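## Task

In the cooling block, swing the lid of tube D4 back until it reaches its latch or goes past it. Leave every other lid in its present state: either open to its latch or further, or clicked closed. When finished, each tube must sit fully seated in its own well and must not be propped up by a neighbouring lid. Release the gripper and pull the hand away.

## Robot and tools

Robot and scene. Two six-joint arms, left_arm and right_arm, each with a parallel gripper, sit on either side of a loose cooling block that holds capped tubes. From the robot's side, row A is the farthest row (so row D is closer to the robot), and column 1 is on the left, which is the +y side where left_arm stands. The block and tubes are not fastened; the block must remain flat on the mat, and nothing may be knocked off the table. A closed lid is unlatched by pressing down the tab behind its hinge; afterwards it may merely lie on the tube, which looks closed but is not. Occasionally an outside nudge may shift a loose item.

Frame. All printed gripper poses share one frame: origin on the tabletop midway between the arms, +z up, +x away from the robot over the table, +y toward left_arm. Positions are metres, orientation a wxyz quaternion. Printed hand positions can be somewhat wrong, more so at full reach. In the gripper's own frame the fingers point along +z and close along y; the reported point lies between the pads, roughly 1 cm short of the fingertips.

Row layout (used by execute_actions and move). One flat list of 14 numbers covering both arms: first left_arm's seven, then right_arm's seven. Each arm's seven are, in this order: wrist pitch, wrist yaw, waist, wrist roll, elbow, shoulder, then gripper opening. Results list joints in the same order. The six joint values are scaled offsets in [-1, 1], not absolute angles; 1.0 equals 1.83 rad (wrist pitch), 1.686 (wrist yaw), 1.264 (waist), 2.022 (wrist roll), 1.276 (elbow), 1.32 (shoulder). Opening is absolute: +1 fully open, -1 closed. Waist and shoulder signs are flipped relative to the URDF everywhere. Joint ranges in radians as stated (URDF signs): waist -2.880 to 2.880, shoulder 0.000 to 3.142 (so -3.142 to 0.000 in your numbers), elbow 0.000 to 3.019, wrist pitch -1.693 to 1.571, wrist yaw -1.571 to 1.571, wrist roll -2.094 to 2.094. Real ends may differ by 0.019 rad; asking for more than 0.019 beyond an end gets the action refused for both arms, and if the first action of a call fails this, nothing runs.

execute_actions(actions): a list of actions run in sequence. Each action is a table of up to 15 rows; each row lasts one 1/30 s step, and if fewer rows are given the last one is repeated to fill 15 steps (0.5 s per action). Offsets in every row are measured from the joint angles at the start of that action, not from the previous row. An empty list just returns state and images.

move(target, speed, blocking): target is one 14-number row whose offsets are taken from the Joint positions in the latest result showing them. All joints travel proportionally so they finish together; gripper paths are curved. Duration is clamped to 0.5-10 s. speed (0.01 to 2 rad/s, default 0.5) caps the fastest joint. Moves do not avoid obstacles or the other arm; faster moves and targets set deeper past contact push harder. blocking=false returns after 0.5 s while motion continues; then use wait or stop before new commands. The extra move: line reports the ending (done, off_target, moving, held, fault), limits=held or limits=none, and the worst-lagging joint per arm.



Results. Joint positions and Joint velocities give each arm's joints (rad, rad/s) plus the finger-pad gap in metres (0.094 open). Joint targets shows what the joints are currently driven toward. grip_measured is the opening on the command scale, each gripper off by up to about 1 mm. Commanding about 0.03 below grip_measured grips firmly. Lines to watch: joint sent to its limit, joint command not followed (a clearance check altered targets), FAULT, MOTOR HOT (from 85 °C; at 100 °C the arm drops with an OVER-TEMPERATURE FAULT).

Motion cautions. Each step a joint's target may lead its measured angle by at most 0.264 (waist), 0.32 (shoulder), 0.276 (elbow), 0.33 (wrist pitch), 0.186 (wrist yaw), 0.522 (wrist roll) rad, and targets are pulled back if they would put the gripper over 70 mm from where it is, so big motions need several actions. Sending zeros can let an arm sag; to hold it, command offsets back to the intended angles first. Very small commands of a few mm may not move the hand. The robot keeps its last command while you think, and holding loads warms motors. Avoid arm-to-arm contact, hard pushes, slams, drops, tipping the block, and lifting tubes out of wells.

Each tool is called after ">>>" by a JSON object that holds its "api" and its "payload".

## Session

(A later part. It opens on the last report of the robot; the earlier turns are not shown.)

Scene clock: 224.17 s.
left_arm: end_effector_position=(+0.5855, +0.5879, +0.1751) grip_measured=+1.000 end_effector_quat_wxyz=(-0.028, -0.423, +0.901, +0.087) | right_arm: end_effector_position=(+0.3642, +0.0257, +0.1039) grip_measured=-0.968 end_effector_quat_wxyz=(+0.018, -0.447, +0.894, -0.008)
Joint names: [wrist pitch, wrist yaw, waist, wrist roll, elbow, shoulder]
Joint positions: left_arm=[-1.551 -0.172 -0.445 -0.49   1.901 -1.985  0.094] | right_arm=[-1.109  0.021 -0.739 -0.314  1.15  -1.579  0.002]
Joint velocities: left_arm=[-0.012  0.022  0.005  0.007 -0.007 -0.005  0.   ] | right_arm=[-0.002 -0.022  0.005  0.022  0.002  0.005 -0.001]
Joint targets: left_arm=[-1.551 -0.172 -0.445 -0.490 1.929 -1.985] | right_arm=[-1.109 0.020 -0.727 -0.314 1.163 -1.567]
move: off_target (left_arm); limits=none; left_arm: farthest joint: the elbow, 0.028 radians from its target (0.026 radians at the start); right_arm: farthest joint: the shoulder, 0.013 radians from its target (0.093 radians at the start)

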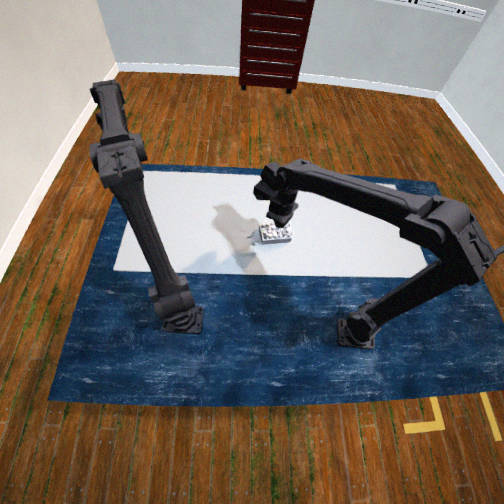

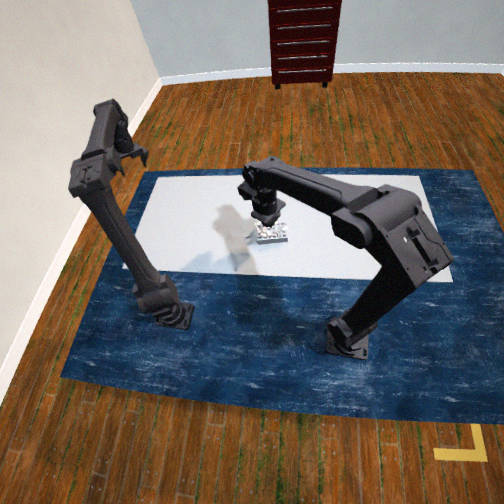

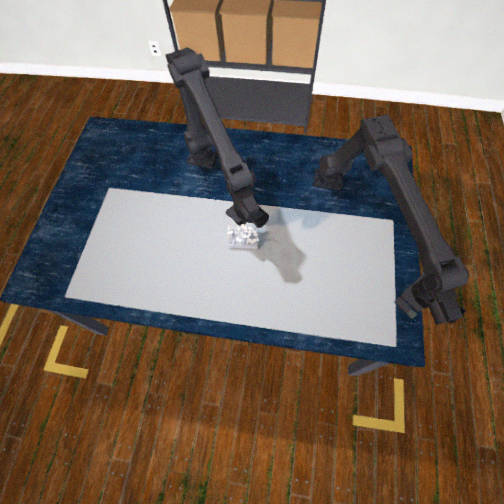

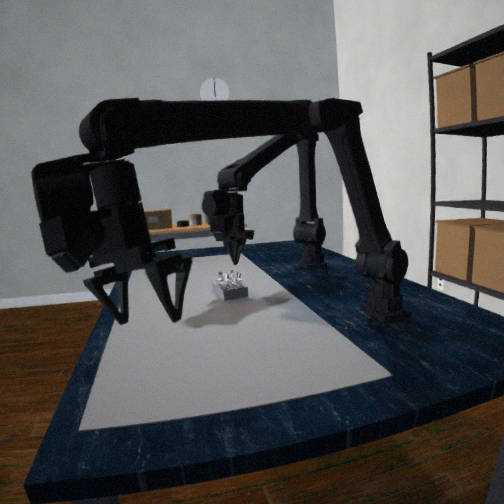

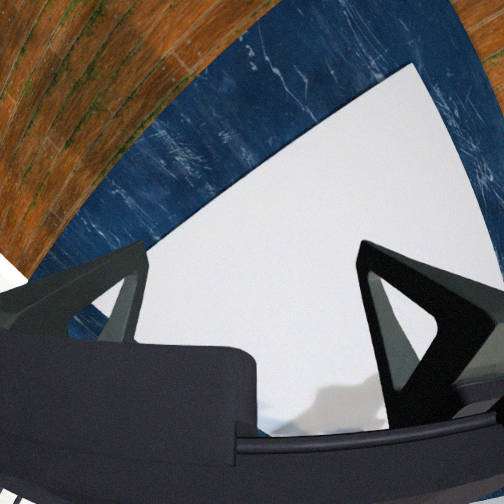

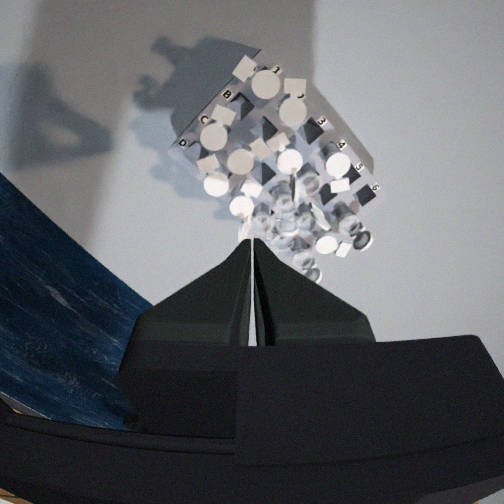

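>>> {"api": "move", "payload": {"target": [0,0,0,0,0.02,0,1, -0.07,0,-0.02,0,0.01,0.04,-0.97], "speed": 0.2}}

>>> {"api": "zoom_image", "payload": {"camera": "cam_right_wrist", "region": [152,60,402,260]}}

Scene clock: 235.60 s.
left_arm: end_effector_position=(+0.5849, +0.5877, +0.1742) grip_measured=+1.000 end_effector_quat_wxyz=(-0.029, -0.423, +0.901, +0.087) | right_arm: end_effector_position=(+0.3381, +0.0154, +0.1211) grip_measured=-0.968 end_effector_quat_wxyz=(-0.018, -0.454, +0.890, -0.014)
Joint names: [wrist pitch, wrist yaw, waist, wrist roll, elbow, shoulder]
Joint positions: left_arm=[-1.551 -0.172 -0.445 -0.49   1.899 -1.985  0.094] | right_arm=[-1.223  0.021 -0.755 -0.314  1.15  -1.538  0.002]
Joint velocities: left_arm=[ 0.027 -0.022  0.015 -0.066 -0.002  0.005  0.   ] | right_arm=[-0.022 -0.081  0.005 -0.081  0.007  0.005 -0.   ]
Joint targets: left_arm=[-1.551 -0.172 -0.445 -0.490 1.927 -1.985] | right_arm=[-1.237 0.021 -0.765 -0.314 1.163 -1.526]
move: off_target (left_arm); limits=none; left_arm: farthest joint: the elbow, 0.027 radians from its target (0.025 radians at the start); right_arm: farthest joint: the wrist pitch, 0.014 radians from its target (0.128 radians at the start)

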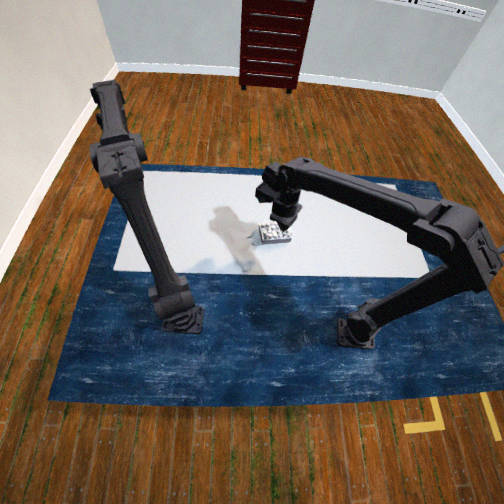

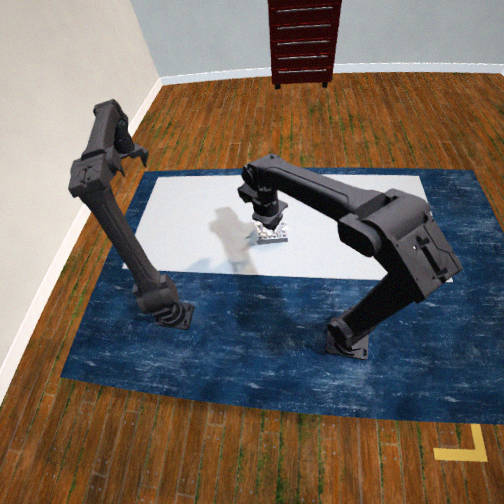

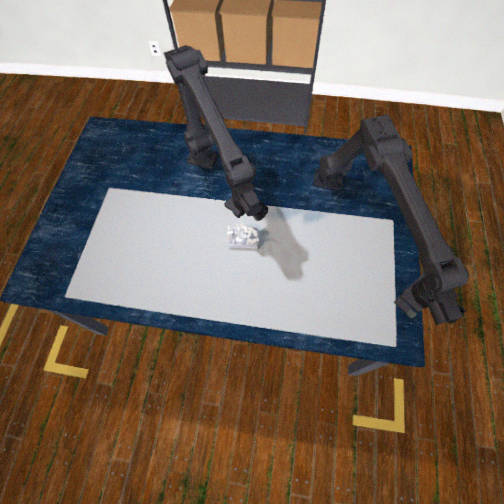

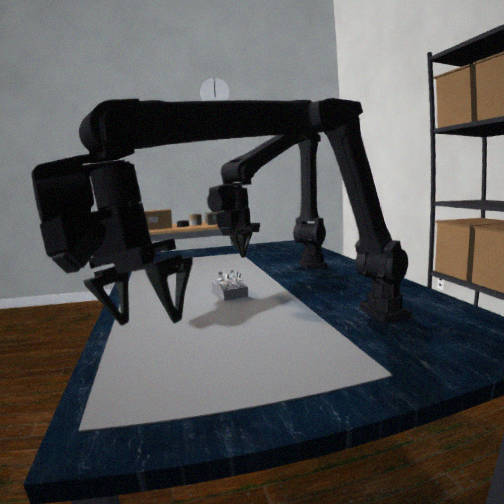

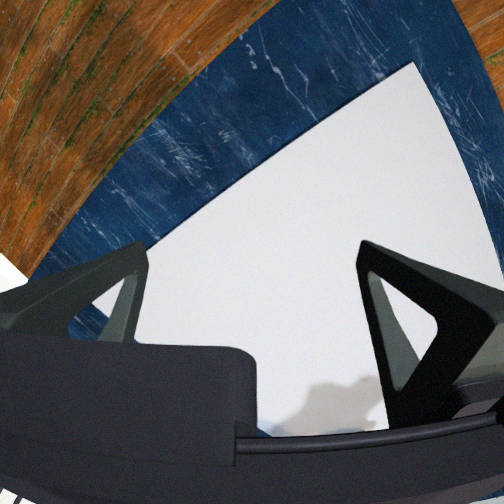

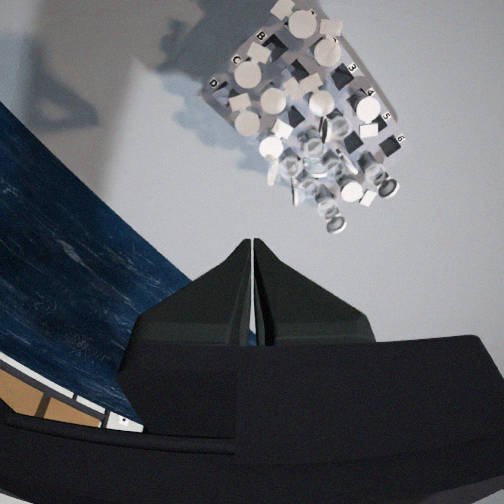

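Region (152, 60, 402, 260) of cam_right_wrist's 504x504 image, scaled by 2.016, with more detail than that image has; it fills the top 403 rows of this view, and the rest is white.

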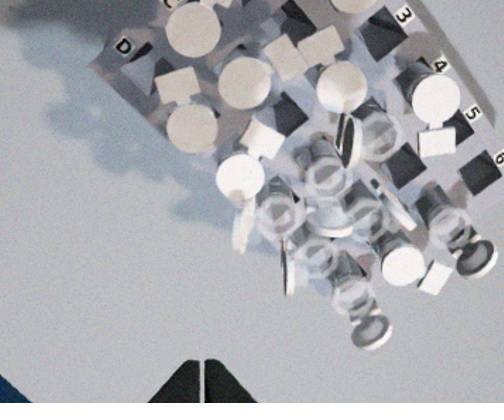

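>>> {"api": "move", "payload": {"target": [0,0,0,0,0.02,0,1, 0,0,0.3,0,0.01,0.12,-0.97], "speed": 0.5}}

>>> {"api": "finished_scene", "payload": {"scene": 2}}

Scene clock: 247.47 s.
left_arm: end_effector_position=(+0.5841, +0.5874, +0.1731) grip_measured=+1.000 end_effector_quat_wxyz=(-0.030, -0.423, +0.901, +0.087) | right_arm: end_effector_position=(+0.4018, -0.1318, +0.1813) grip_measured=-0.968 end_effector_quat_wxyz=(+0.055, -0.275, +0.960, -0.013)
Joint names: [wrist pitch, wrist yaw, waist, wrist roll, elbow, shoulder]
Joint positions: left_arm=[-1.551 -0.172 -0.445 -0.49   1.896 -1.985  0.094] | right_arm=[-1.223  0.021 -0.37  -0.314  1.15  -1.387  0.002]
Joint velocities: left_arm=[-0.017 -0.007  0.005 -0.037 -0.007 -0.015  0.   ] | right_arm=[-0.007 -0.022 -0.005  0.037  0.007  0.005 -0.   ]
Joint targets: left_arm=[-1.551 -0.172 -0.445 -0.490 1.925 -1.985] | right_arm=[-1.223 0.021 -0.375 -0.314 1.163 -1.380]
move: off_target (left_arm); limits=none; left_arm: farthest joint: the elbow, 0.028 radians from its target (0.025 radians at the start); right_arm: farthest joint: the elbow, 0.013 radians from its target (0.013 radians at the start)

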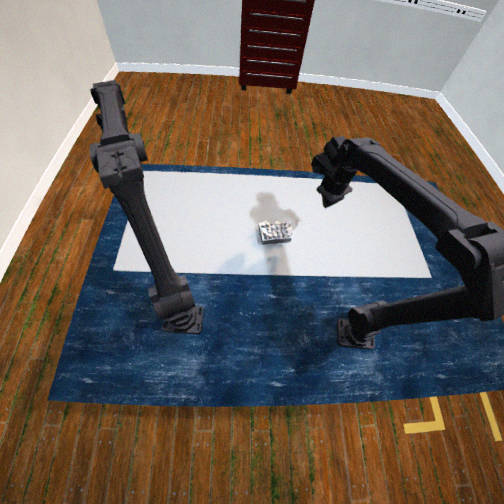

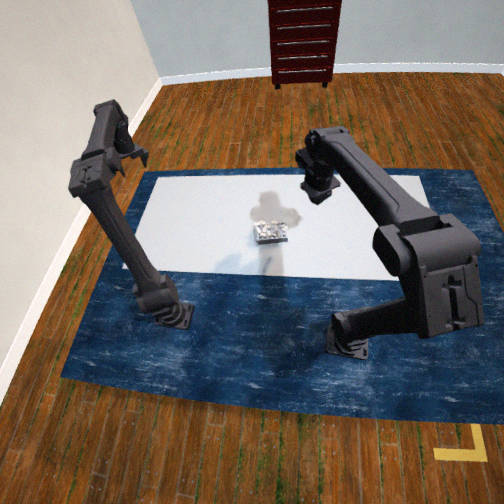

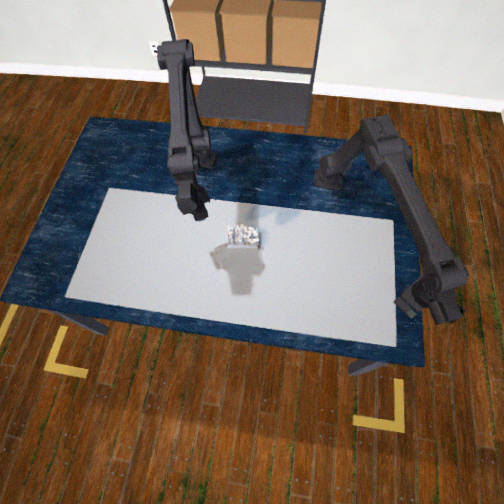

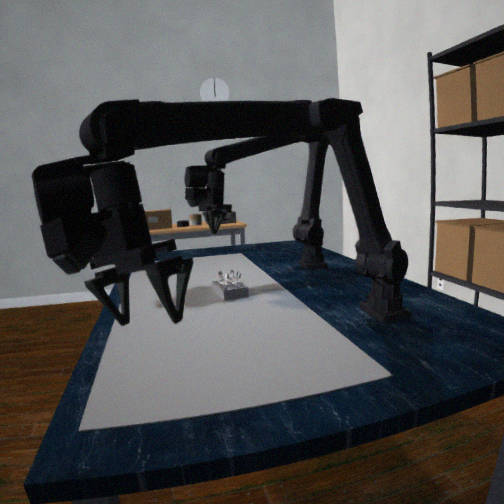

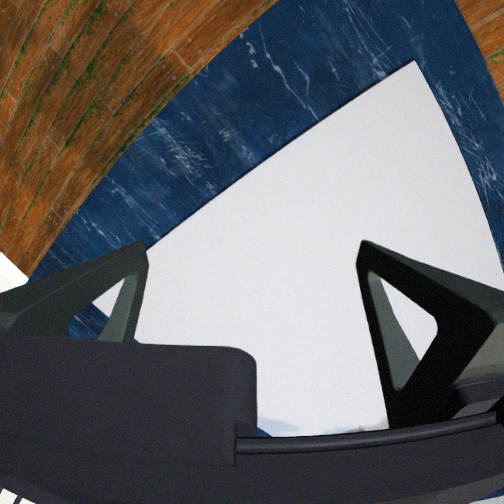

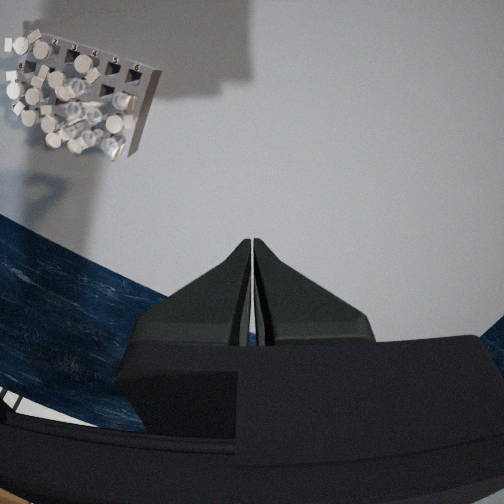

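The scene is finished: the task was done.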